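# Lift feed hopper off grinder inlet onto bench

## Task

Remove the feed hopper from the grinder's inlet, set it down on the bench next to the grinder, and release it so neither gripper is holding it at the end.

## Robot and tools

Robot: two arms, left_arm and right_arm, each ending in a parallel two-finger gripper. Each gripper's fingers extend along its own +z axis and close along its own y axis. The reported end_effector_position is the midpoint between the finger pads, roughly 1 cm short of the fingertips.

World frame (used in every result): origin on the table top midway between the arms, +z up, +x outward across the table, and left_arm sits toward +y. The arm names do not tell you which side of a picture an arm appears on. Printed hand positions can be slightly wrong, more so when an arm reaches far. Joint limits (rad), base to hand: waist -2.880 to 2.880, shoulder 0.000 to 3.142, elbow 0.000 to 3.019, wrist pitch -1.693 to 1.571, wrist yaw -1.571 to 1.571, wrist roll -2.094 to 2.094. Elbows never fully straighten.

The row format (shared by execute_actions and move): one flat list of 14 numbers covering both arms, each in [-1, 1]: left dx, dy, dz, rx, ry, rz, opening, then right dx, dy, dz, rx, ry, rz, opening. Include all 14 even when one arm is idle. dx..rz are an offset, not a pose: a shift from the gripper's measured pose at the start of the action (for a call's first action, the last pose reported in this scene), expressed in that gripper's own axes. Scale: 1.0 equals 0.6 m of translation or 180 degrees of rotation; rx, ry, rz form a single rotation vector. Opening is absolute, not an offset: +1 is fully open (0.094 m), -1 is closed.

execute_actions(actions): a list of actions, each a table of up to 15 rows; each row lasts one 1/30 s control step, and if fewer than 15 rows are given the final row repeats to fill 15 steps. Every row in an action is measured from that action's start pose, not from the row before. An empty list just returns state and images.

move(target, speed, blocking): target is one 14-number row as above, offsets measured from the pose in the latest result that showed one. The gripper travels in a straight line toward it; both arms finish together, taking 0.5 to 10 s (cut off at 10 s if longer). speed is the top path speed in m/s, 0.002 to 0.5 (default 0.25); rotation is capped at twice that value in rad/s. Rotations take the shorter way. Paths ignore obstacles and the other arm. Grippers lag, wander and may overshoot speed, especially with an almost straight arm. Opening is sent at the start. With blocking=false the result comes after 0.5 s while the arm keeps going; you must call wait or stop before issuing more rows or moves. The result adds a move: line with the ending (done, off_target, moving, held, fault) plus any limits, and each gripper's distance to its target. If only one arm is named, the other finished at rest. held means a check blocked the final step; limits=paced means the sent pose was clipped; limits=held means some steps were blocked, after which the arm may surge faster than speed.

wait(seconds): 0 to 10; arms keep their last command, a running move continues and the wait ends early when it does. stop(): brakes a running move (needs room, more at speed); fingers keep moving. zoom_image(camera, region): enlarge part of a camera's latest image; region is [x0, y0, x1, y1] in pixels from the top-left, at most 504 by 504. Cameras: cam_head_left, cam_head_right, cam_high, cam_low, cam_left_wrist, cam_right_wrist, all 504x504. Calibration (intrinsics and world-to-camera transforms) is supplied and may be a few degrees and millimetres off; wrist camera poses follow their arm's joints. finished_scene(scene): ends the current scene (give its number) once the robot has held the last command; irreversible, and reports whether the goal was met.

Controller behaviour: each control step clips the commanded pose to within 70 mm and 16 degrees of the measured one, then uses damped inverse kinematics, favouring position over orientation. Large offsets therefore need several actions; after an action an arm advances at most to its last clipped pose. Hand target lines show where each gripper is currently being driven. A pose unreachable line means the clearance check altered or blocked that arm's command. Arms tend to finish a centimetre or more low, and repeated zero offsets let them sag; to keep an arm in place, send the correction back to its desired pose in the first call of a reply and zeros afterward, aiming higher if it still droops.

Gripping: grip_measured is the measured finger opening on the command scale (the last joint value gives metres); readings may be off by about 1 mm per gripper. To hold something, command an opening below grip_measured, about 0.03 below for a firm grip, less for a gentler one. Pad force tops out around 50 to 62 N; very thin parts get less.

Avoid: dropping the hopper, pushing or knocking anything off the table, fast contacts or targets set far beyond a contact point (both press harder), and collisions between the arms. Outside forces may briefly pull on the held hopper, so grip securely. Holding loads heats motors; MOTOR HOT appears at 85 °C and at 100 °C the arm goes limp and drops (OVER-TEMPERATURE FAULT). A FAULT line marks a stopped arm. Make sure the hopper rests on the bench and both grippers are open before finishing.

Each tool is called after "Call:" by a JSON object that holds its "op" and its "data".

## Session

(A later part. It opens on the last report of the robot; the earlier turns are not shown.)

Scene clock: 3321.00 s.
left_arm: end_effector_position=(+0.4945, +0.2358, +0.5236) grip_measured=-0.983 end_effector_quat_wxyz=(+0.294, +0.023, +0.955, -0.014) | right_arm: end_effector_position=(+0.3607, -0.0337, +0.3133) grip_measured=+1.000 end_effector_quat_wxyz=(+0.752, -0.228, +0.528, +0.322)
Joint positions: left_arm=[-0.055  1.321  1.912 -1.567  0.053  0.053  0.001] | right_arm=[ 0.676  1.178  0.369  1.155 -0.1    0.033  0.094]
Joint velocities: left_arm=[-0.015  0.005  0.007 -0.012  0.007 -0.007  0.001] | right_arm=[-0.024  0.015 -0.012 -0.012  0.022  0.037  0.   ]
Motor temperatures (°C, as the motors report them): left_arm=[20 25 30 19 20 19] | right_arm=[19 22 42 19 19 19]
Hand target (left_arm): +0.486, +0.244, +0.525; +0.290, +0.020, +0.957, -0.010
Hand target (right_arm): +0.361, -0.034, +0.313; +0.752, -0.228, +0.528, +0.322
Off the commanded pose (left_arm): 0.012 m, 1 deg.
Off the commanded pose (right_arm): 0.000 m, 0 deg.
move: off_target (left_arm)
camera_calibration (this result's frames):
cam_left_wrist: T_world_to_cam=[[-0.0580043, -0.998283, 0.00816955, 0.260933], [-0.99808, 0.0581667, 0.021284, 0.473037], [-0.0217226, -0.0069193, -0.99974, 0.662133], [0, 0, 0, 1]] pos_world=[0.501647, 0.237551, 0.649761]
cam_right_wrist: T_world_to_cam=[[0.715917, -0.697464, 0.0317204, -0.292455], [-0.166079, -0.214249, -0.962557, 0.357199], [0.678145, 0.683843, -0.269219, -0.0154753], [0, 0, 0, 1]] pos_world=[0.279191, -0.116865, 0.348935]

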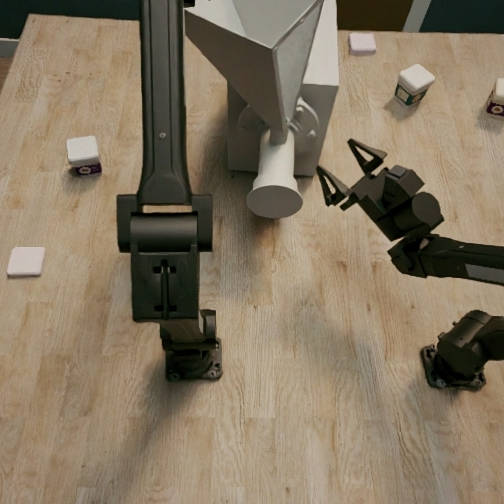

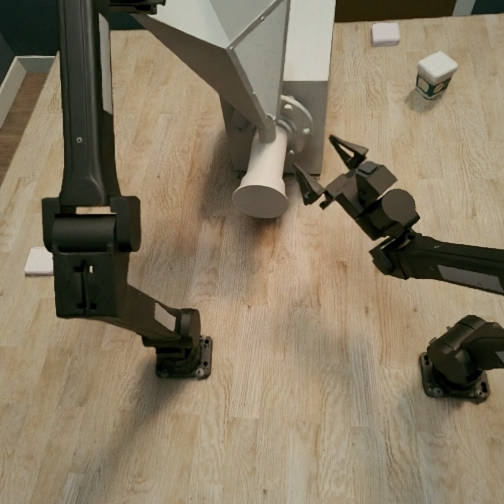

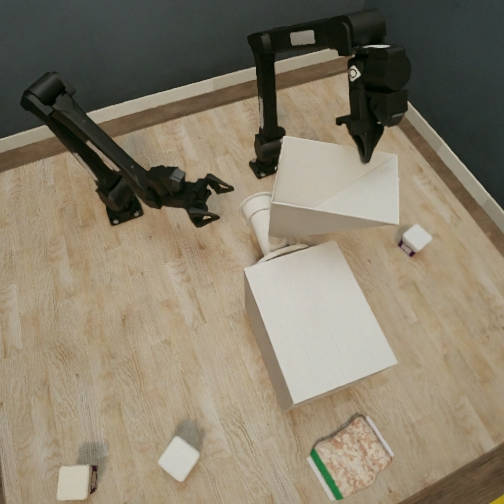

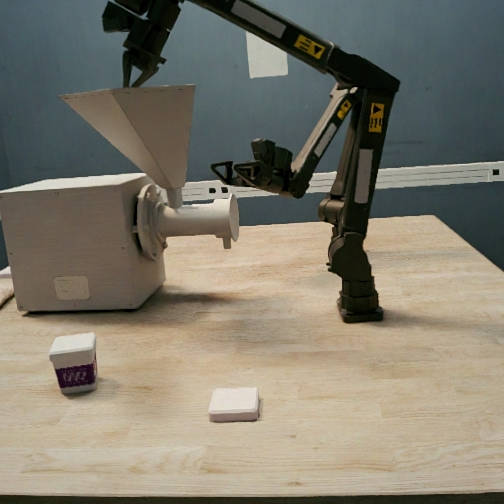

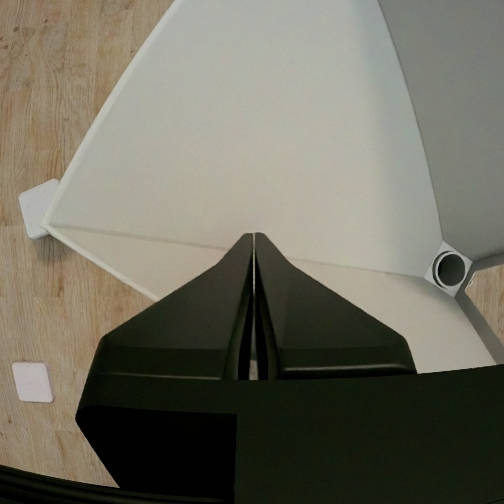

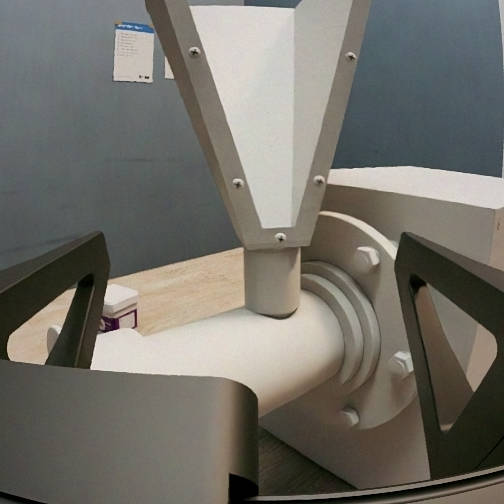

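Call:
{"op": "move", "data": {"target": [0.11,-0.0007,-0.0542,0,0,0,-1, 0.0,0,0,0,0,0,1.0], "speed": 0.08}}

Scene clock: 3326.87 s.
left_arm: end_effector_position=(+0.4352, +0.2307, +0.5253) grip_measured=-0.983 end_effector_quat_wxyz=(+0.318, +0.028, +0.948, -0.023) | right_arm: end_effector_position=(+0.3607, -0.0337, +0.3133) grip_measured=+1.000 end_effector_quat_wxyz=(+0.752, -0.228, +0.528, +0.322)
Joint positions: left_arm=[-0.055  1.148  1.755 -1.533  0.076  0.057  0.001] | right_arm=[ 0.676  1.178  0.369  1.155 -0.1    0.033  0.094]
Joint velocities: left_arm=[-0.005 -0.005  0.002 -0.007  0.037 -0.007 -0.   ] | right_arm=[-0.005 -0.015 -0.002 -0.012  0.022 -0.007  0.   ]
Motor temperatures (°C, as the motors report them): left_arm=[20 25 30 19 20 19] | right_arm=[19 22 42 19 19 19]
Hand target (left_arm): +0.422, +0.239, +0.513; +0.294, +0.023, +0.956, -0.015
Hand target (right_arm): +0.361, -0.034, +0.313; +0.752, -0.228, +0.528, +0.322
Off the commanded pose (left_arm): 0.020 m, 3 deg.
Off the commanded pose (right_arm): 0.000 m, 0 deg.
move: off_target (left_arm)
camera_calibration (this result's frames):
cam_left_wrist: T_world_to_cam=[[-0.0746116, -0.997021, 0.0195322, 0.253331], [-0.996824, 0.0740215, -0.0293668, 0.436448], [0.0278336, -0.0216613, -0.999378, 0.644193], [0, 0, 0, 1]] pos_world=[0.436033, 0.234224, 0.651662]
cam_right_wrist: T_world_to_cam=[[0.715917, -0.697464, 0.0317204, -0.292455], [-0.166079, -0.214249, -0.962557, 0.357199], [0.678145, 0.683843, -0.269219, -0.0154753], [0, 0, 0, 1]] pos_world=[0.279191, -0.116865, 0.348935]

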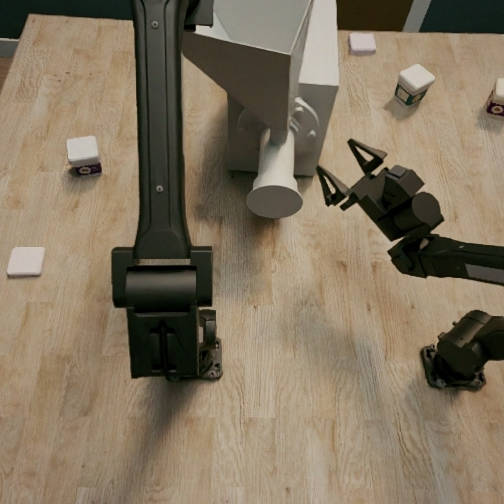

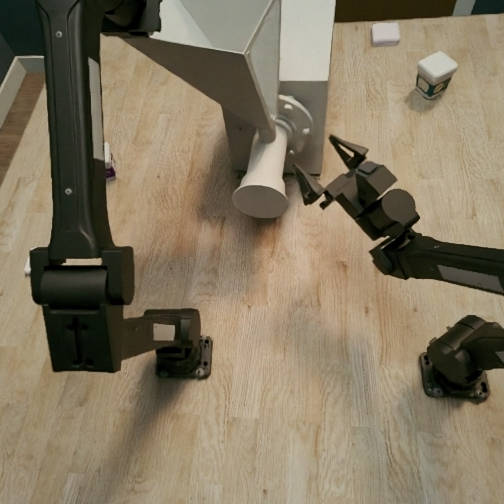

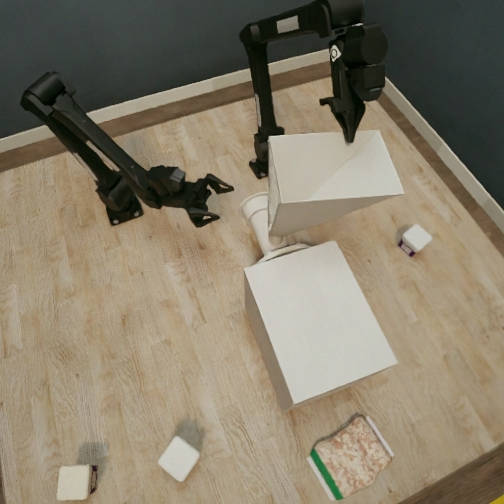

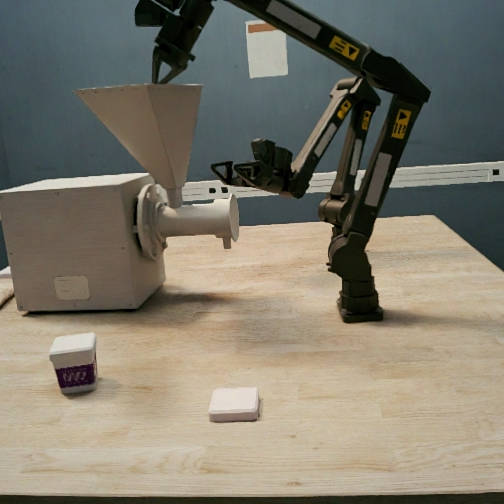

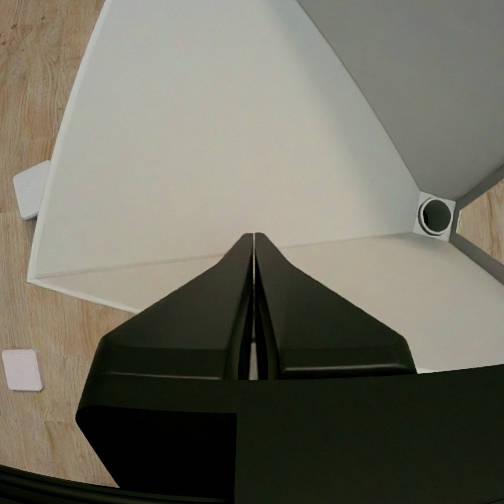

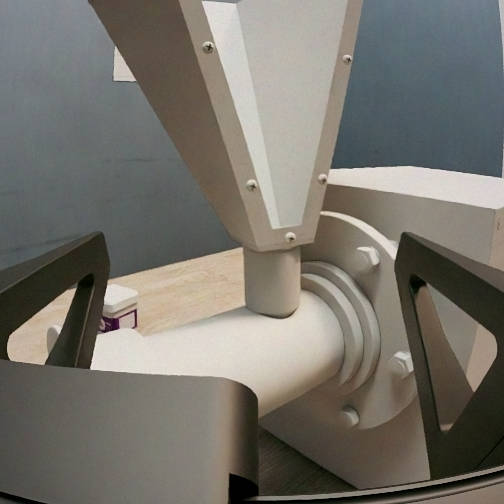

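Call:
{"op": "move", "data": {"target": [0.1228,-0.0755,-0.065,0,0,0,-1, 0.0,0,0,0,0,0,1.0], "speed": 0.08}}

Scene clock: 3334.27 s.
left_arm: end_effector_position=(+0.3626, +0.1953, +0.5257) grip_measured=-0.983 end_effector_quat_wxyz=(+0.344, +0.028, +0.938, -0.023) | right_arm: end_effector_position=(+0.3607, -0.0337, +0.3133) grip_measured=+1.000 end_effector_quat_wxyz=(+0.752, -0.228, +0.528, +0.322)
Joint positions: left_arm=[-0.216  0.956  1.616 -1.527 -0.027 -0.07   0.001] | right_arm=[ 0.676  1.178  0.369  1.155 -0.1    0.033  0.094]
Joint velocities: left_arm=[ 0.015 -0.015  0.002 -0.012  0.022 -0.022  0.   ] | right_arm=[-0.005  0.005 -0.017 -0.007  0.022 -0.066  0.   ]
Motor temperatures (°C, as the motors report them): left_arm=[20 25 30 19 20 19] | right_arm=[19 22 42 19 19 19]
Hand target (left_arm): +0.350, +0.194, +0.512; +0.318, +0.028, +0.947, -0.023
Hand target (right_arm): +0.361, -0.034, +0.313; +0.752, -0.228, +0.528, +0.322
Off the commanded pose (left_arm): 0.018 m, 3 deg.
Off the commanded pose (right_arm): 0.000 m, 0 deg.
move: off_target (left_arm)
camera_calibration (this result's frames):
cam_left_wrist: T_world_to_cam=[[-0.0735993, -0.997123, 0.0181394, 0.213054], [-0.993783, 0.0718049, -0.0850881, 0.395399], [0.0835408, -0.0242891, -0.996208, 0.624459], [0, 0, 0, 1]] pos_world=[0.356453, 0.199217, 0.65187]
cam_right_wrist: T_world_to_cam=[[0.715917, -0.697464, 0.0317204, -0.292455], [-0.166079, -0.214249, -0.962557, 0.357199], [0.678145, 0.683843, -0.269219, -0.0154753], [0, 0, 0, 1]] pos_world=[0.279191, -0.116865, 0.348935]

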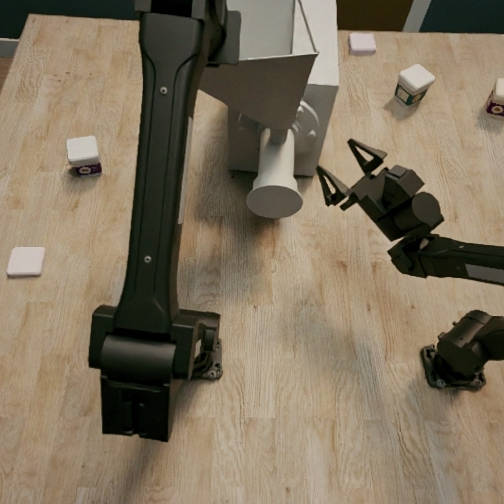

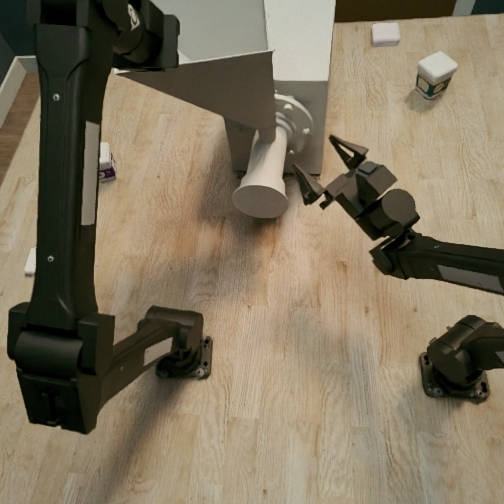

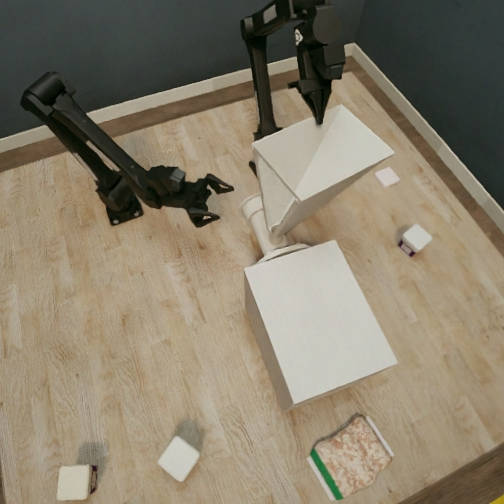

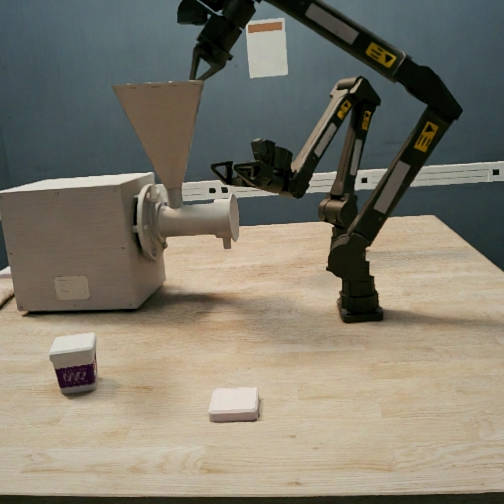

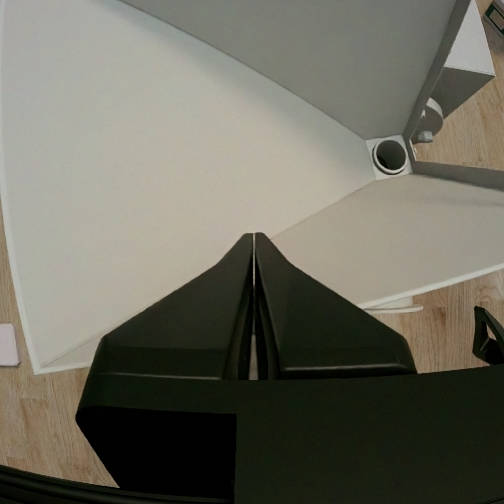

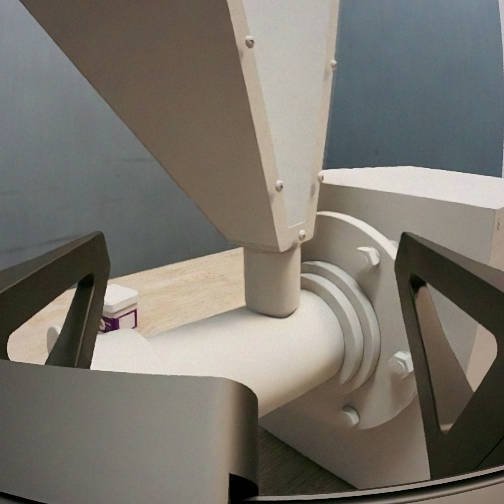

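Call:
{"op": "move", "data": {"target": [0.0555,-0.0533,-0.0192,0,0,0,-1, 0.0,0,0,0,0,0,1.0], "speed": 0.06}}

Scene clock: 3348.60 s.
left_arm: end_effector_position=(+0.3382, +0.1715, +0.5269) grip_measured=-0.983 end_effector_quat_wxyz=(+0.367, +0.021, +0.930, -0.022) | right_arm: end_effector_position=(+0.3607, -0.0337, +0.3133) grip_measured=+1.000 end_effector_quat_wxyz=(+0.752, -0.228, +0.528, +0.322)
Joint positions: left_arm=[-0.375  0.89   1.567 -1.507 -0.148 -0.195  0.001] | right_arm=[ 0.676  1.178  0.369  1.155 -0.1    0.033  0.094]
Joint velocities: left_arm=[-0.015 -0.005  0.002 -0.007  0.037 -0.051  0.001] | right_arm=[ 0.005 -0.015  0.017 -0.012 -0.051 -0.022  0.   ]
Motor temperatures (°C, as the motors report them): left_arm=[20 24 29 19 20 19] | right_arm=[19 22 42 19 19 19]
Hand target (left_arm): +0.328, +0.168, +0.514; +0.344, +0.028, +0.938, -0.023
Hand target (right_arm): +0.361, -0.034, +0.313; +0.752, -0.228, +0.528, +0.322
Off the commanded pose (left_arm): 0.018 m, 3 deg.
Off the commanded pose (right_arm): 0.000 m, 0 deg.
move: off_target (left_arm)
camera_calibration (this result's frames):
cam_left_wrist: T_world_to_cam=[[-0.0604898, -0.998017, 0.0174017, 0.183529], [-0.989308, 0.057626, -0.133972, 0.399624], [0.132703, -0.0253195, -0.990832, 0.607853], [0, 0, 0, 1]] pos_world=[0.325789, 0.175527, 0.652625]
cam_right_wrist: T_world_to_cam=[[0.715917, -0.697464, 0.0317204, -0.292455], [-0.166079, -0.214249, -0.962557, 0.357199], [0.678145, 0.683843, -0.269219, -0.0154753], [0, 0, 0, 1]] pos_world=[0.279191, -0.116865, 0.348935]

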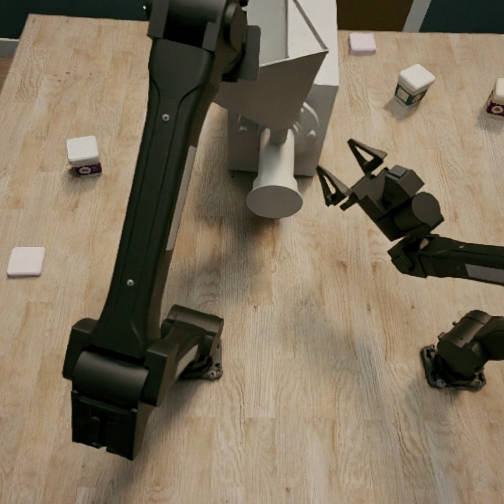

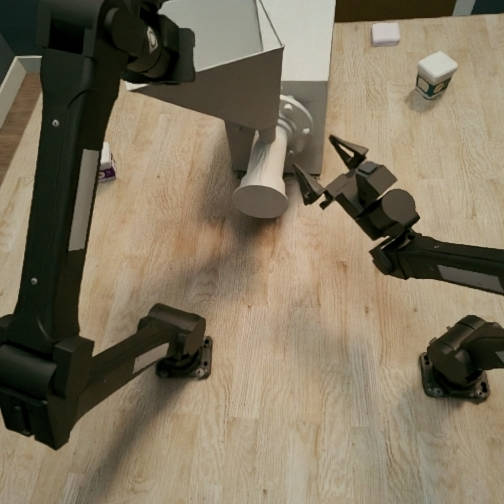

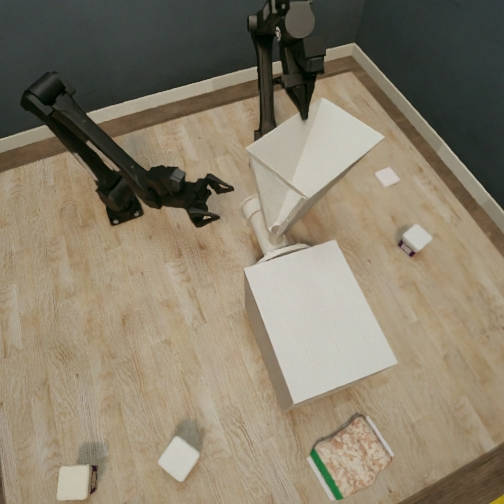

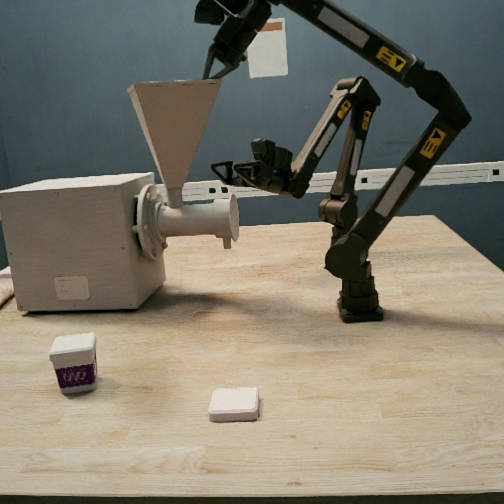

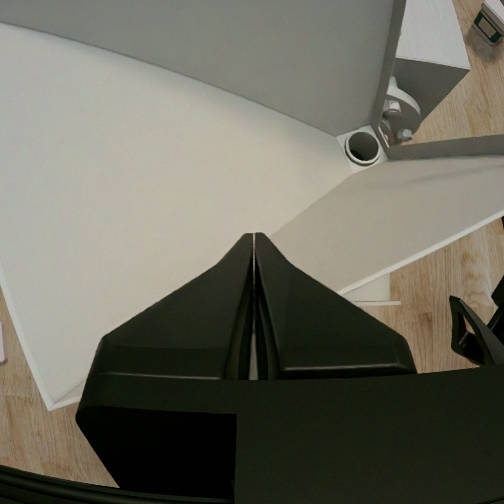

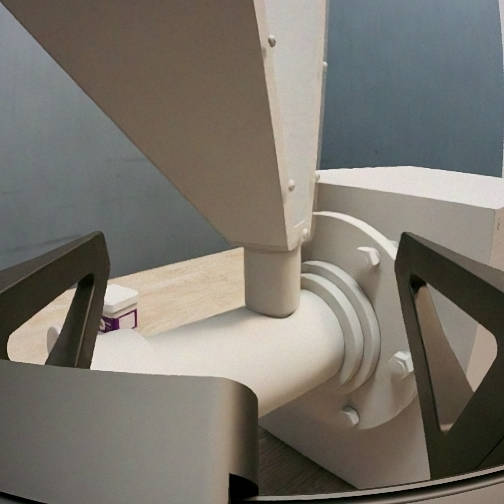

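Call:
{"op": "move", "data": {"target": [-0.0683,-0.0026,-0.0731,0,0,0,-1, 0.0,0,0,0,0,0,1.0], "speed": 0.12}}

Scene clock: 3399.33 s.
left_arm: end_effector_position=(+0.3379, +0.1723, +0.5728) grip_measured=-0.983 end_effector_quat_wxyz=(+0.357, +0.020, +0.934, -0.017) | right_arm: end_effector_position=(+0.3607, -0.0337, +0.3133) grip_measured=+1.000 end_effector_quat_wxyz=(+0.752, -0.228, +0.528, +0.322)
Joint positions: left_arm=[-0.375  0.988  1.783 -1.648 -0.152 -0.198  0.001] | right_arm=[ 0.676  1.178  0.369  1.155 -0.1    0.033  0.094]
Joint velocities: left_arm=[-0.015  0.015 -0.007 -0.032  0.007  0.007 -0.001] | right_arm=[-0.024  0.005  0.002 -0.002 -0.022  0.022  0.   ]
Motor temperatures (°C, as the motors report them): left_arm=[20 23 28 19 20 19] | right_arm=[19 22 41 19 19 19]
Hand target (left_arm): +0.337, +0.171, +0.587; +0.367, +0.021, +0.930, -0.022
Hand target (right_arm): +0.361, -0.034, +0.313; +0.752, -0.228, +0.528, +0.322
Off the commanded pose (left_arm): 0.014 m, 1 deg.
Off the commanded pose (right_arm): 0.000 m, 0 deg.
move: off_target (left_arm)
camera_calibration (this result's frames):
cam_left_wrist: T_world_to_cam=[[-0.0554242, -0.998408, 0.0104497, 0.185899], [-0.992298, 0.0539177, -0.111525, 0.394169], [0.110784, -0.0165504, -0.993707, 0.660897], [0, 0, 0, 1]] pos_world=[0.328219, 0.175288, 0.698755]
cam_right_wrist: T_world_to_cam=[[0.715917, -0.697464, 0.0317204, -0.292455], [-0.166079, -0.214249, -0.962557, 0.357199], [0.678145, 0.683843, -0.269219, -0.0154753], [0, 0, 0, 1]] pos_world=[0.279191, -0.116865, 0.348935]

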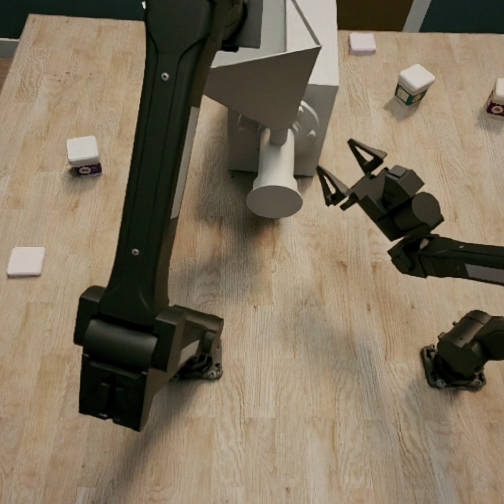

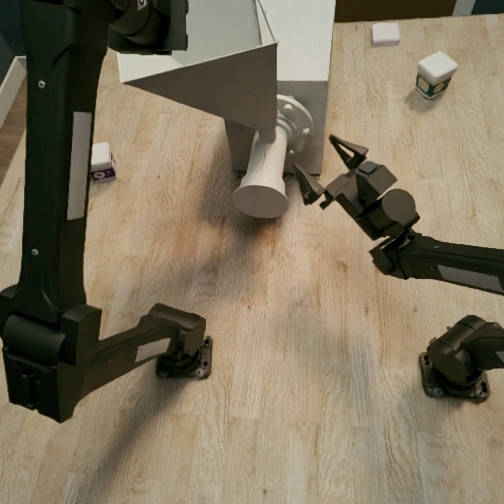

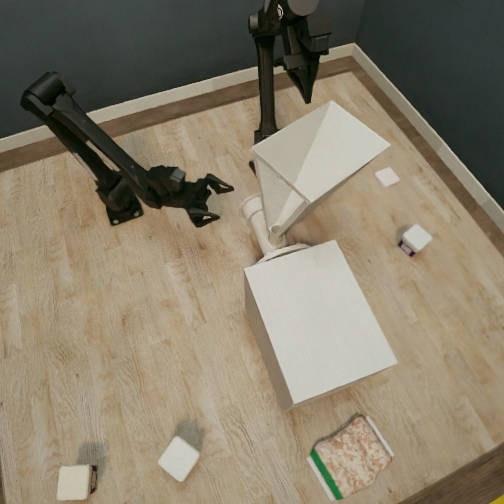

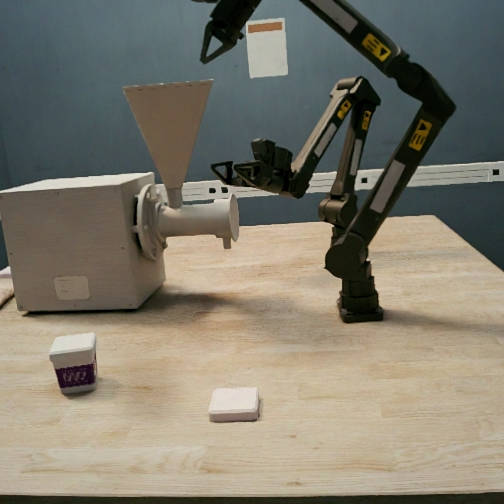

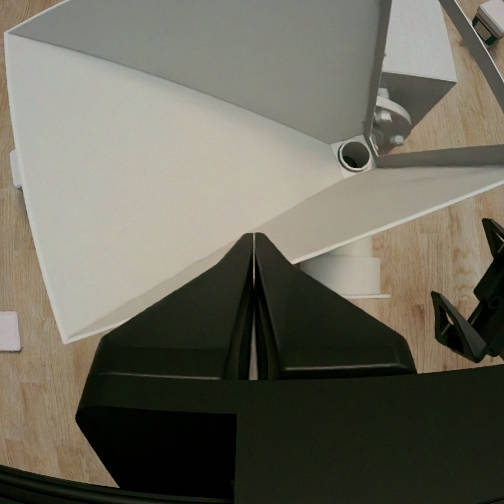

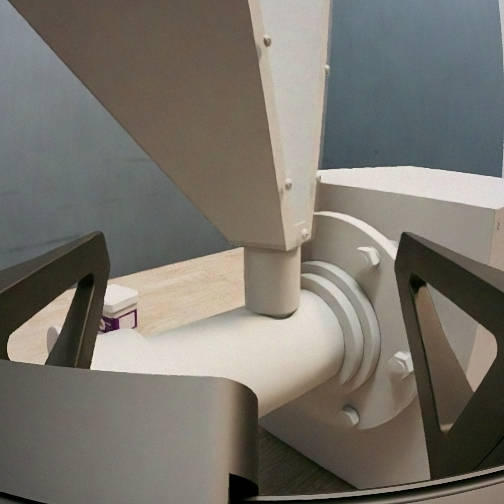

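Call:
{"op": "execute_actions", "data": {"actions": []}}

Scene clock: 3417.37 s.
left_arm: end_effector_position=(+0.3384, +0.1721, +0.5723) grip_measured=-0.983 end_effector_quat_wxyz=(+0.356, +0.020, +0.934, -0.017) | right_arm: end_effector_position=(+0.3607, -0.0337, +0.3133) grip_measured=+1.000 end_effector_quat_wxyz=(+0.752, -0.228, +0.528, +0.322)
Joint positions: left_arm=[-0.375  0.989  1.783 -1.649 -0.152 -0.198  0.001] | right_arm=[ 0.676  1.178  0.369  1.155 -0.1    0.033  0.094]
Joint velocities: left_arm=[-0.005 -0.015 -0.012 -0.017  0.066  0.022  0.   ] | right_arm=[-0.005 -0.015 -0.002 -0.012  0.037  0.007  0.   ]
Motor temperatures (°C, as the motors report them): left_arm=[20 23 30 19 20 19] | right_arm=[19 22 41 19 19 19]
Hand target (left_arm): +0.337, +0.171, +0.586; +0.367, +0.021, +0.930, -0.022
Hand target (right_arm): +0.361, -0.034, +0.313; +0.752, -0.228, +0.528, +0.322
Off the commanded pose (left_arm): 0.015 m, 1 deg.
Off the commanded pose (right_arm): 0.000 m, 0 deg.
camera_calibration (this result's frames):
cam_left_wrist: T_world_to_cam=[[-0.0554056, -0.998414, 0.00999135, 0.186016], [-0.9925, 0.0539797, -0.109685, 0.393702], [0.108972, -0.0159936, -0.993916, 0.660988], [0, 0, 0, 1]] pos_world=[0.329026, 0.17504, 0.698291]
cam_right_wrist: T_world_to_cam=[[0.715917, -0.697464, 0.0317204, -0.292455], [-0.166079, -0.214249, -0.962557, 0.357199], [0.678145, 0.683843, -0.269219, -0.0154753], [0, 0, 0, 1]] pos_world=[0.279191, -0.116865, 0.348935]

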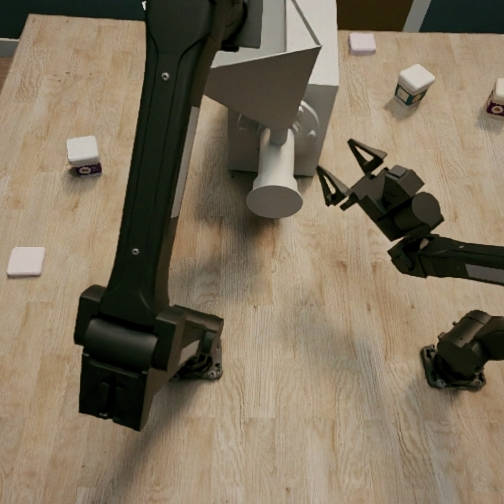

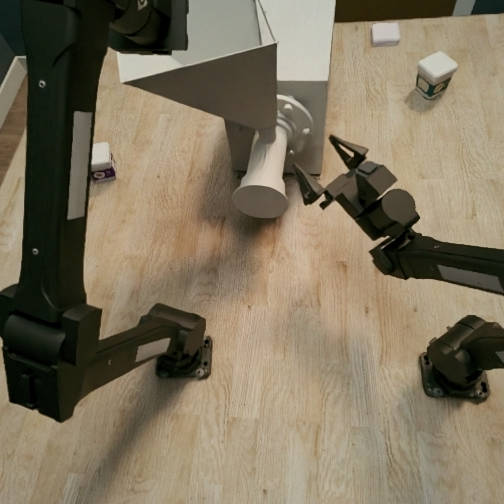

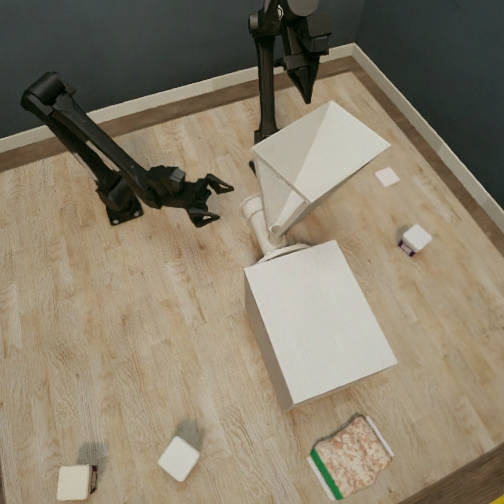

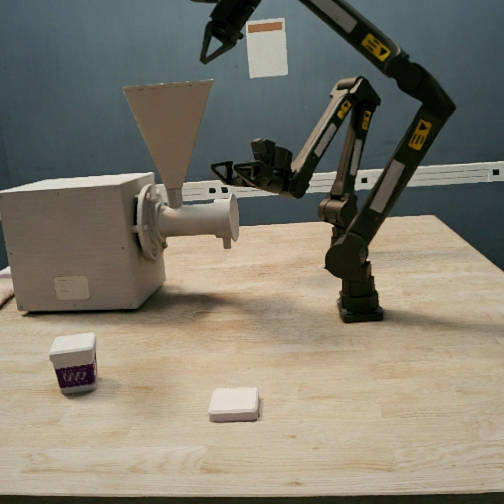

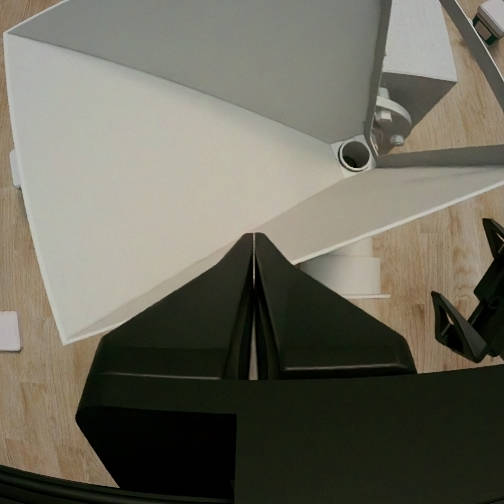

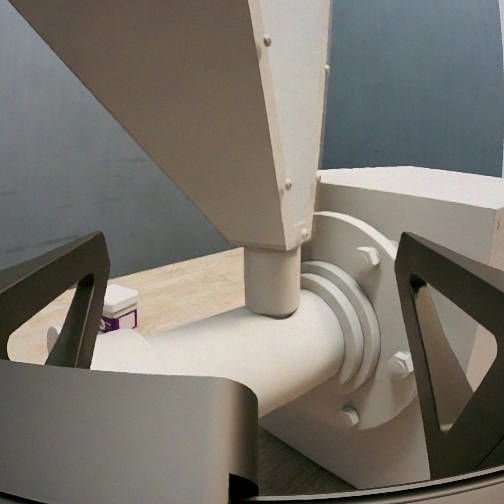

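Call:
{"op": "move", "data": {"target": [0.0947,0.2563,-0.1085,0,-0.268,0,-1, 0,0,0,0,0,0,1], "speed": 0.2}}

Scene clock: 3540.10 s.
left_arm: end_effector_position=(+0.2709, +0.3245, +0.5745) grip_measured=-0.983 end_effector_quat_wxyz=(+0.701, +0.013, +0.712, -0.035) | right_arm: end_effector_position=(+0.3607, -0.0337, +0.3133) grip_measured=+1.000 end_effector_quat_wxyz=(+0.752, -0.228, +0.528, +0.322)
Joint positions: left_arm=[ 1.006  0.495  1.077 -0.619  1.151  0.004  0.001] | right_arm=[ 0.676  1.178  0.369  1.155 -0.1    0.033  0.094]
Joint velocities: left_arm=[ 0.005 -0.015 -0.002  0.007  0.037  0.037 -0.001] | right_arm=[-0.015  0.005 -0.007  0.007  0.066  0.081  0.   ]
Motor temperatures (°C, as the motors report them): left_arm=[20 22 31 19 19 19] | right_arm=[19 22 39 19 19 19]
Hand target (left_arm): +0.268, +0.322, +0.581; +0.706, +0.015, +0.708, -0.028
Hand target (right_arm): +0.361, -0.034, +0.313; +0.752, -0.228, +0.528, +0.322
Off the commanded pose (left_arm): 0.013 m, 2 deg.
Off the commanded pose (right_arm): 0.000 m, 0 deg.
move: off_target (left_arm)
camera_calibration (this result's frames):
cam_left_wrist: T_world_to_cam=[[-0.066075, -0.99758, 0.0216411, 0.330287], [-0.592176, 0.0217484, -0.805515, 0.620446], [0.803095, -0.0660398, -0.59218, 0.27042], [0, 0, 0, 1]] pos_world=[0.172064, 0.333852, 0.652768]
cam_right_wrist: T_world_to_cam=[[0.715917, -0.697464, 0.0317204, -0.292455], [-0.166079, -0.214249, -0.962557, 0.357199], [0.678145, 0.683843, -0.269219, -0.0154753], [0, 0, 0, 1]] pos_world=[0.279191, -0.116865, 0.348935]

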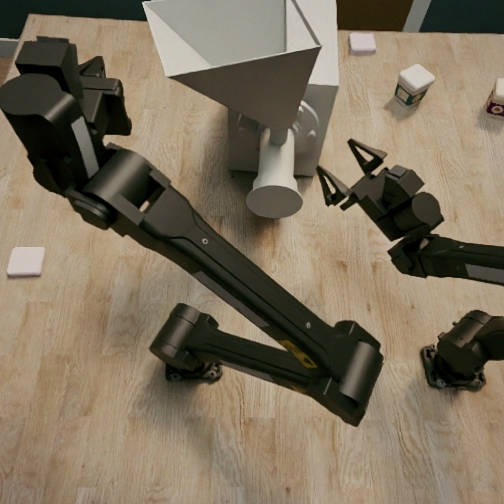

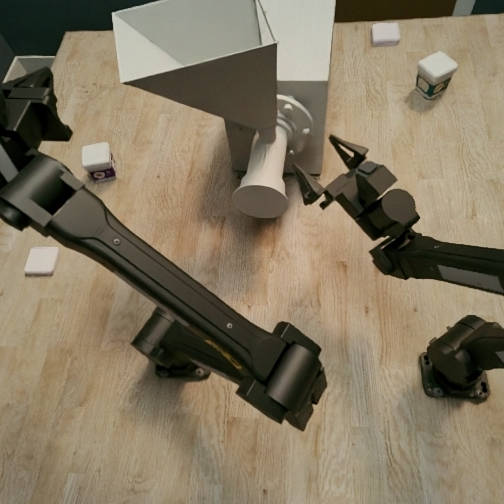

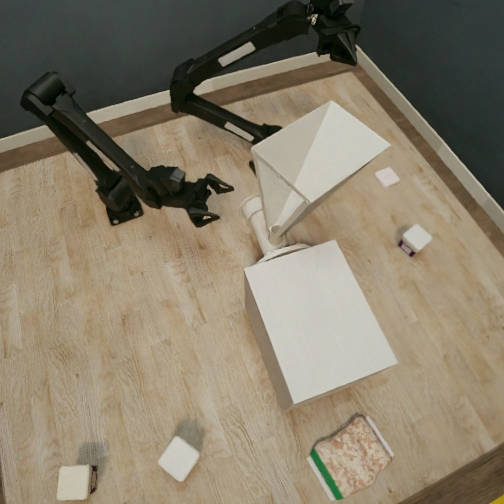

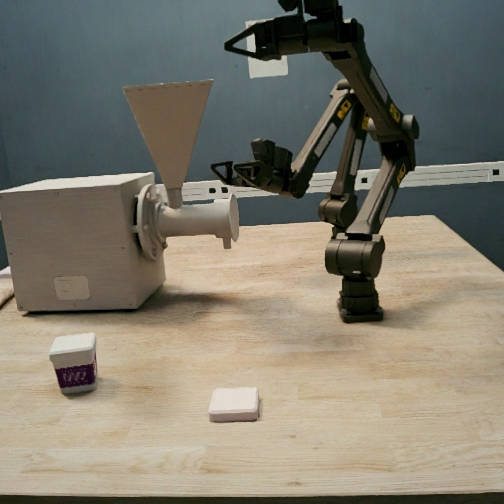

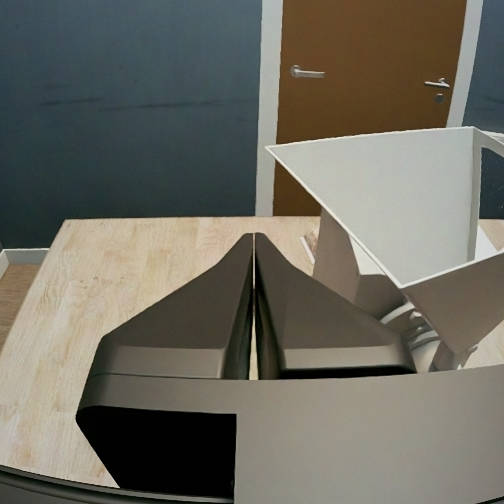

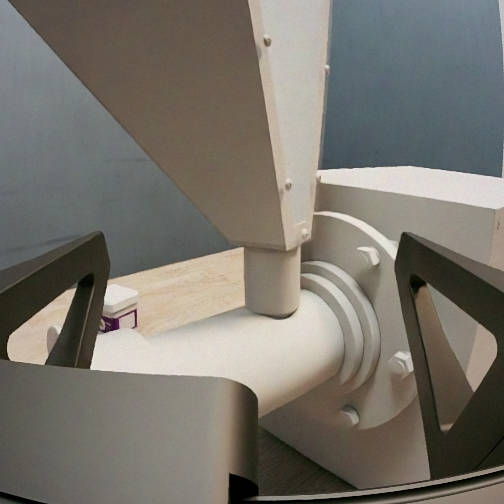

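Call:
{"op": "move", "data": {"target": [0.267,0.008,0.004,0,0,0.5,-1, 0,0,0,0,0,0,1], "speed": 0.25}}

Call:
{"op": "execute_actions", "data": {"actions": []}}

Scene clock: 3560.57 s.
left_arm: end_effector_position=(+0.2742, +0.3303, +0.4060) grip_measured=-0.983 end_effector_quat_wxyz=(+0.527, +0.507, +0.506, +0.457) | right_arm: end_effector_position=(+0.3607, -0.0337, +0.3133) grip_measured=+1.000 end_effector_quat_wxyz=(+0.752, -0.228, +0.528, +0.322)
Joint positions: left_arm=[ 1.006  0.304  0.587 -0.347  1.155  1.561  0.001] | right_arm=[ 0.676  1.178  0.369  1.155 -0.1    0.033  0.094]
Joint velocities: left_arm=[-0.005  0.005 -0.012 -0.002  0.095 -0.007  0.   ] | right_arm=[-0.005  0.015 -0.012  0.002  0.022  0.007  0.   ]
Motor temperatures (°C, as the motors report them): left_arm=[20 22 30 19 19 19] | right_arm=[19 22 39 19 19 19]
Hand target (left_arm): +0.272, +0.328, +0.414; +0.520, +0.513, +0.494, +0.471
Hand target (right_arm): +0.361, -0.034, +0.313; +0.752, -0.228, +0.528, +0.322
Off the commanded pose (left_arm): 0.011 m, 2 deg.
Off the commanded pose (right_arm): 0.000 m, 0 deg.
move: off_target (left_arm)
camera_calibration (this result's frames):
cam_left_wrist: T_world_to_cam=[[-0.0286737, -0.0582388, -0.997891, 0.433385], [-0.520554, 0.853118, -0.0348318, -0.120556], [0.853347, 0.518458, -0.0547785, -0.256722], [0, 0, 0, 1]] pos_world=[0.168744, 0.261188, 0.414209]
cam_right_wrist: T_world_to_cam=[[0.715917, -0.697464, 0.0317204, -0.292455], [-0.166079, -0.214249, -0.962557, 0.357199], [0.678145, 0.683843, -0.269219, -0.0154753], [0, 0, 0, 1]] pos_world=[0.279191, -0.116865, 0.348935]

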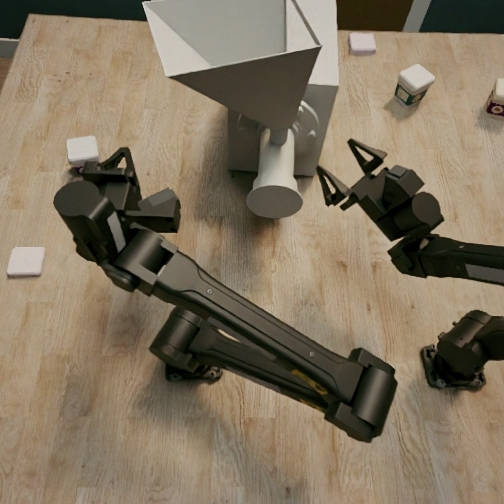

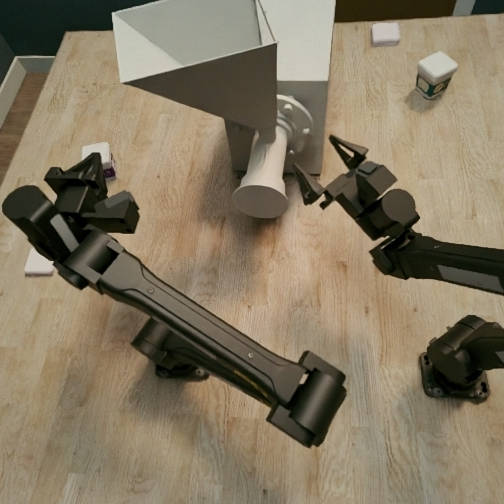

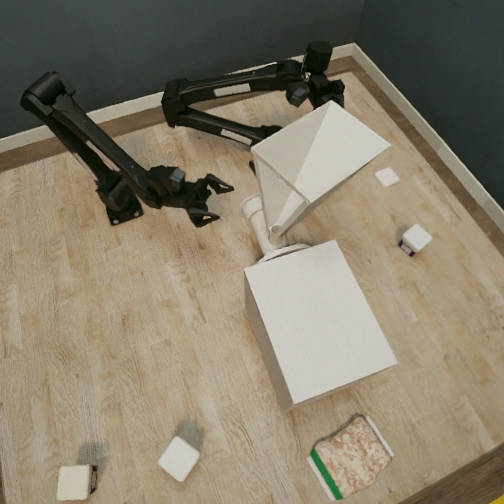

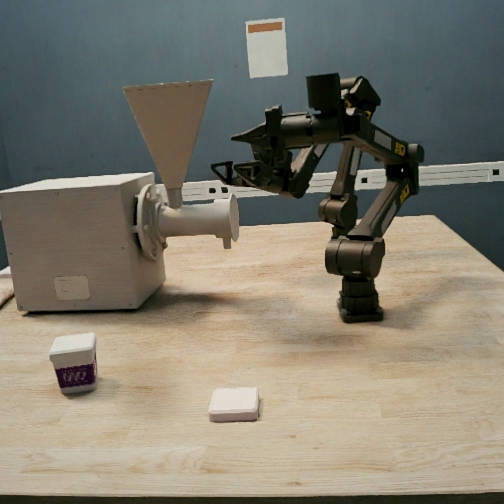

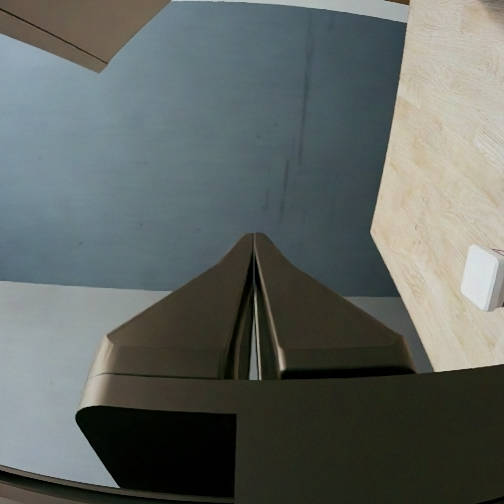

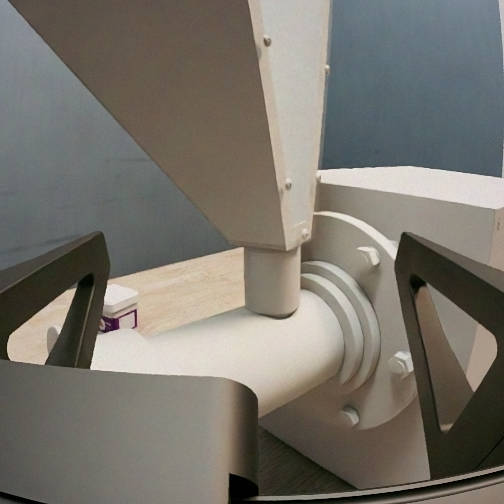

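Scene clock: 3560.57 s.
left_arm: end_effector_position=(+0.2742, +0.3303, +0.4060) grip_measured=-0.983 end_effector_quat_wxyz=(+0.527, +0.507, +0.506, +0.457) | right_arm: end_effector_position=(+0.3607, -0.0337, +0.3133) grip_measured=+1.000 end_effector_quat_wxyz=(+0.752, -0.228, +0.528, +0.322)
Joint positions: left_arm=[ 1.006  0.304  0.587 -0.347  1.155  1.561  0.001] | right_arm=[ 0.676  1.178  0.369  1.155 -0.1    0.033  0.094]
Joint velocities: left_arm=[-0.005  0.005 -0.012 -0.002  0.095 -0.007  0.   ] | right_arm=[-0.005  0.015 -0.012  0.002  0.022  0.007  0.   ]
Motor temperatures (°C, as the motors report them): left_arm=[20 22 30 19 19 19] | right_arm=[19 22 39 19 19 19]
Hand target (left_arm): +0.272, +0.328, +0.414; +0.520, +0.513, +0.494, +0.471
Hand target (right_arm): +0.361, -0.034, +0.313; +0.752, -0.228, +0.528, +0.322
Off the commanded pose (left_arm): 0.011 m, 2 deg.
Off the commanded pose (right_arm): 0.000 m, 0 deg.
camera_calibration (this result's frames):
cam_left_wrist: T_world_to_cam=[[-0.0286737, -0.0582388, -0.997891, 0.433385], [-0.520554, 0.853118, -0.0348318, -0.120556], [0.853347, 0.518458, -0.0547785, -0.256722], [0, 0, 0, 1]] pos_world=[0.168744, 0.261188, 0.414209]
cam_right_wrist: T_world_to_cam=[[0.715917, -0.697464, 0.0317204, -0.292455], [-0.166079, -0.214249, -0.962557, 0.357199], [0.678145, 0.683843, -0.269219, -0.0154753], [0, 0, 0, 1]] pos_world=[0.279191, -0.116865, 0.348935]

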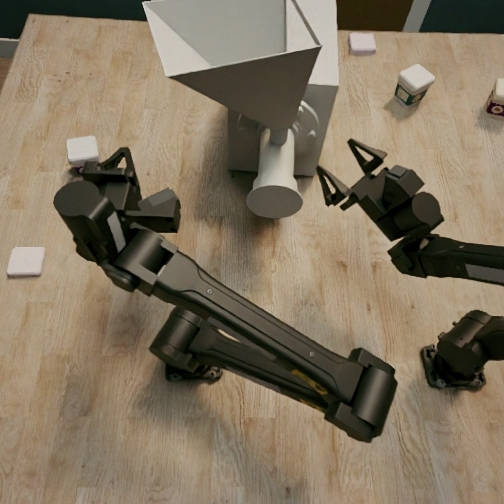

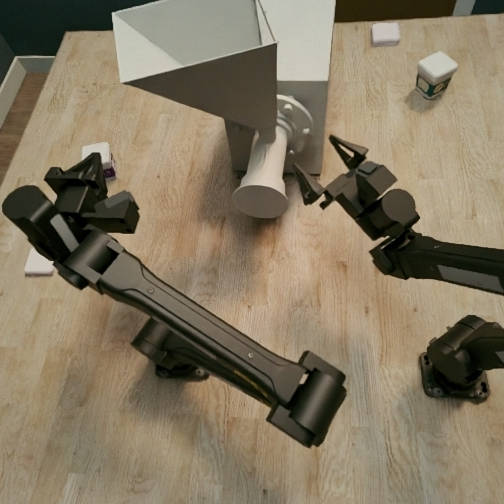

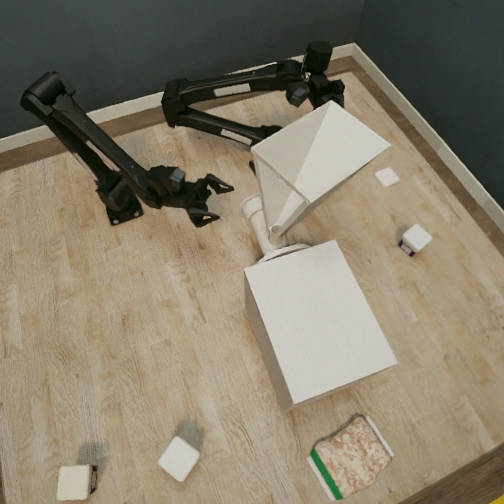

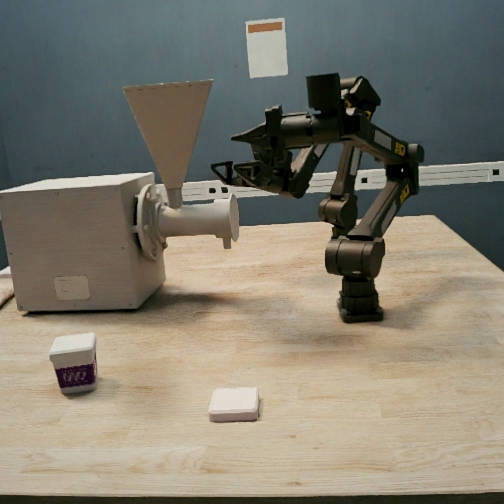

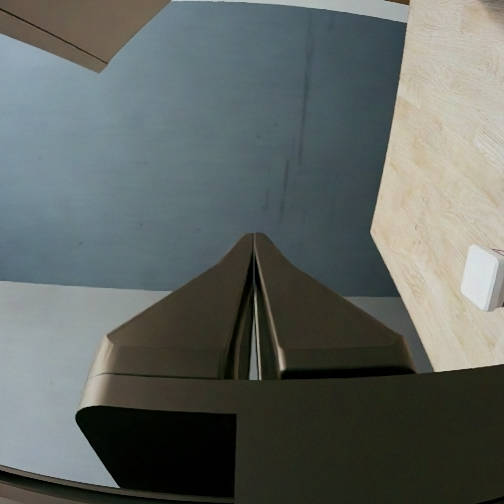

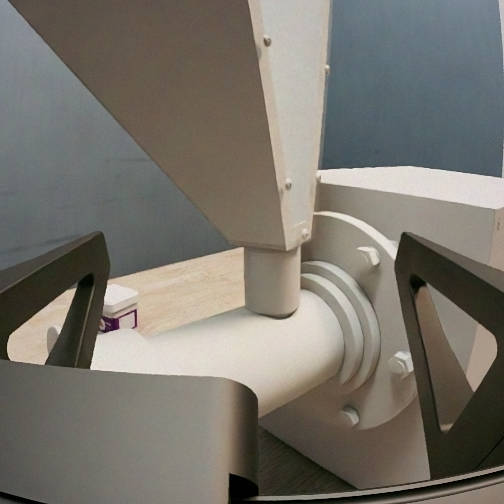

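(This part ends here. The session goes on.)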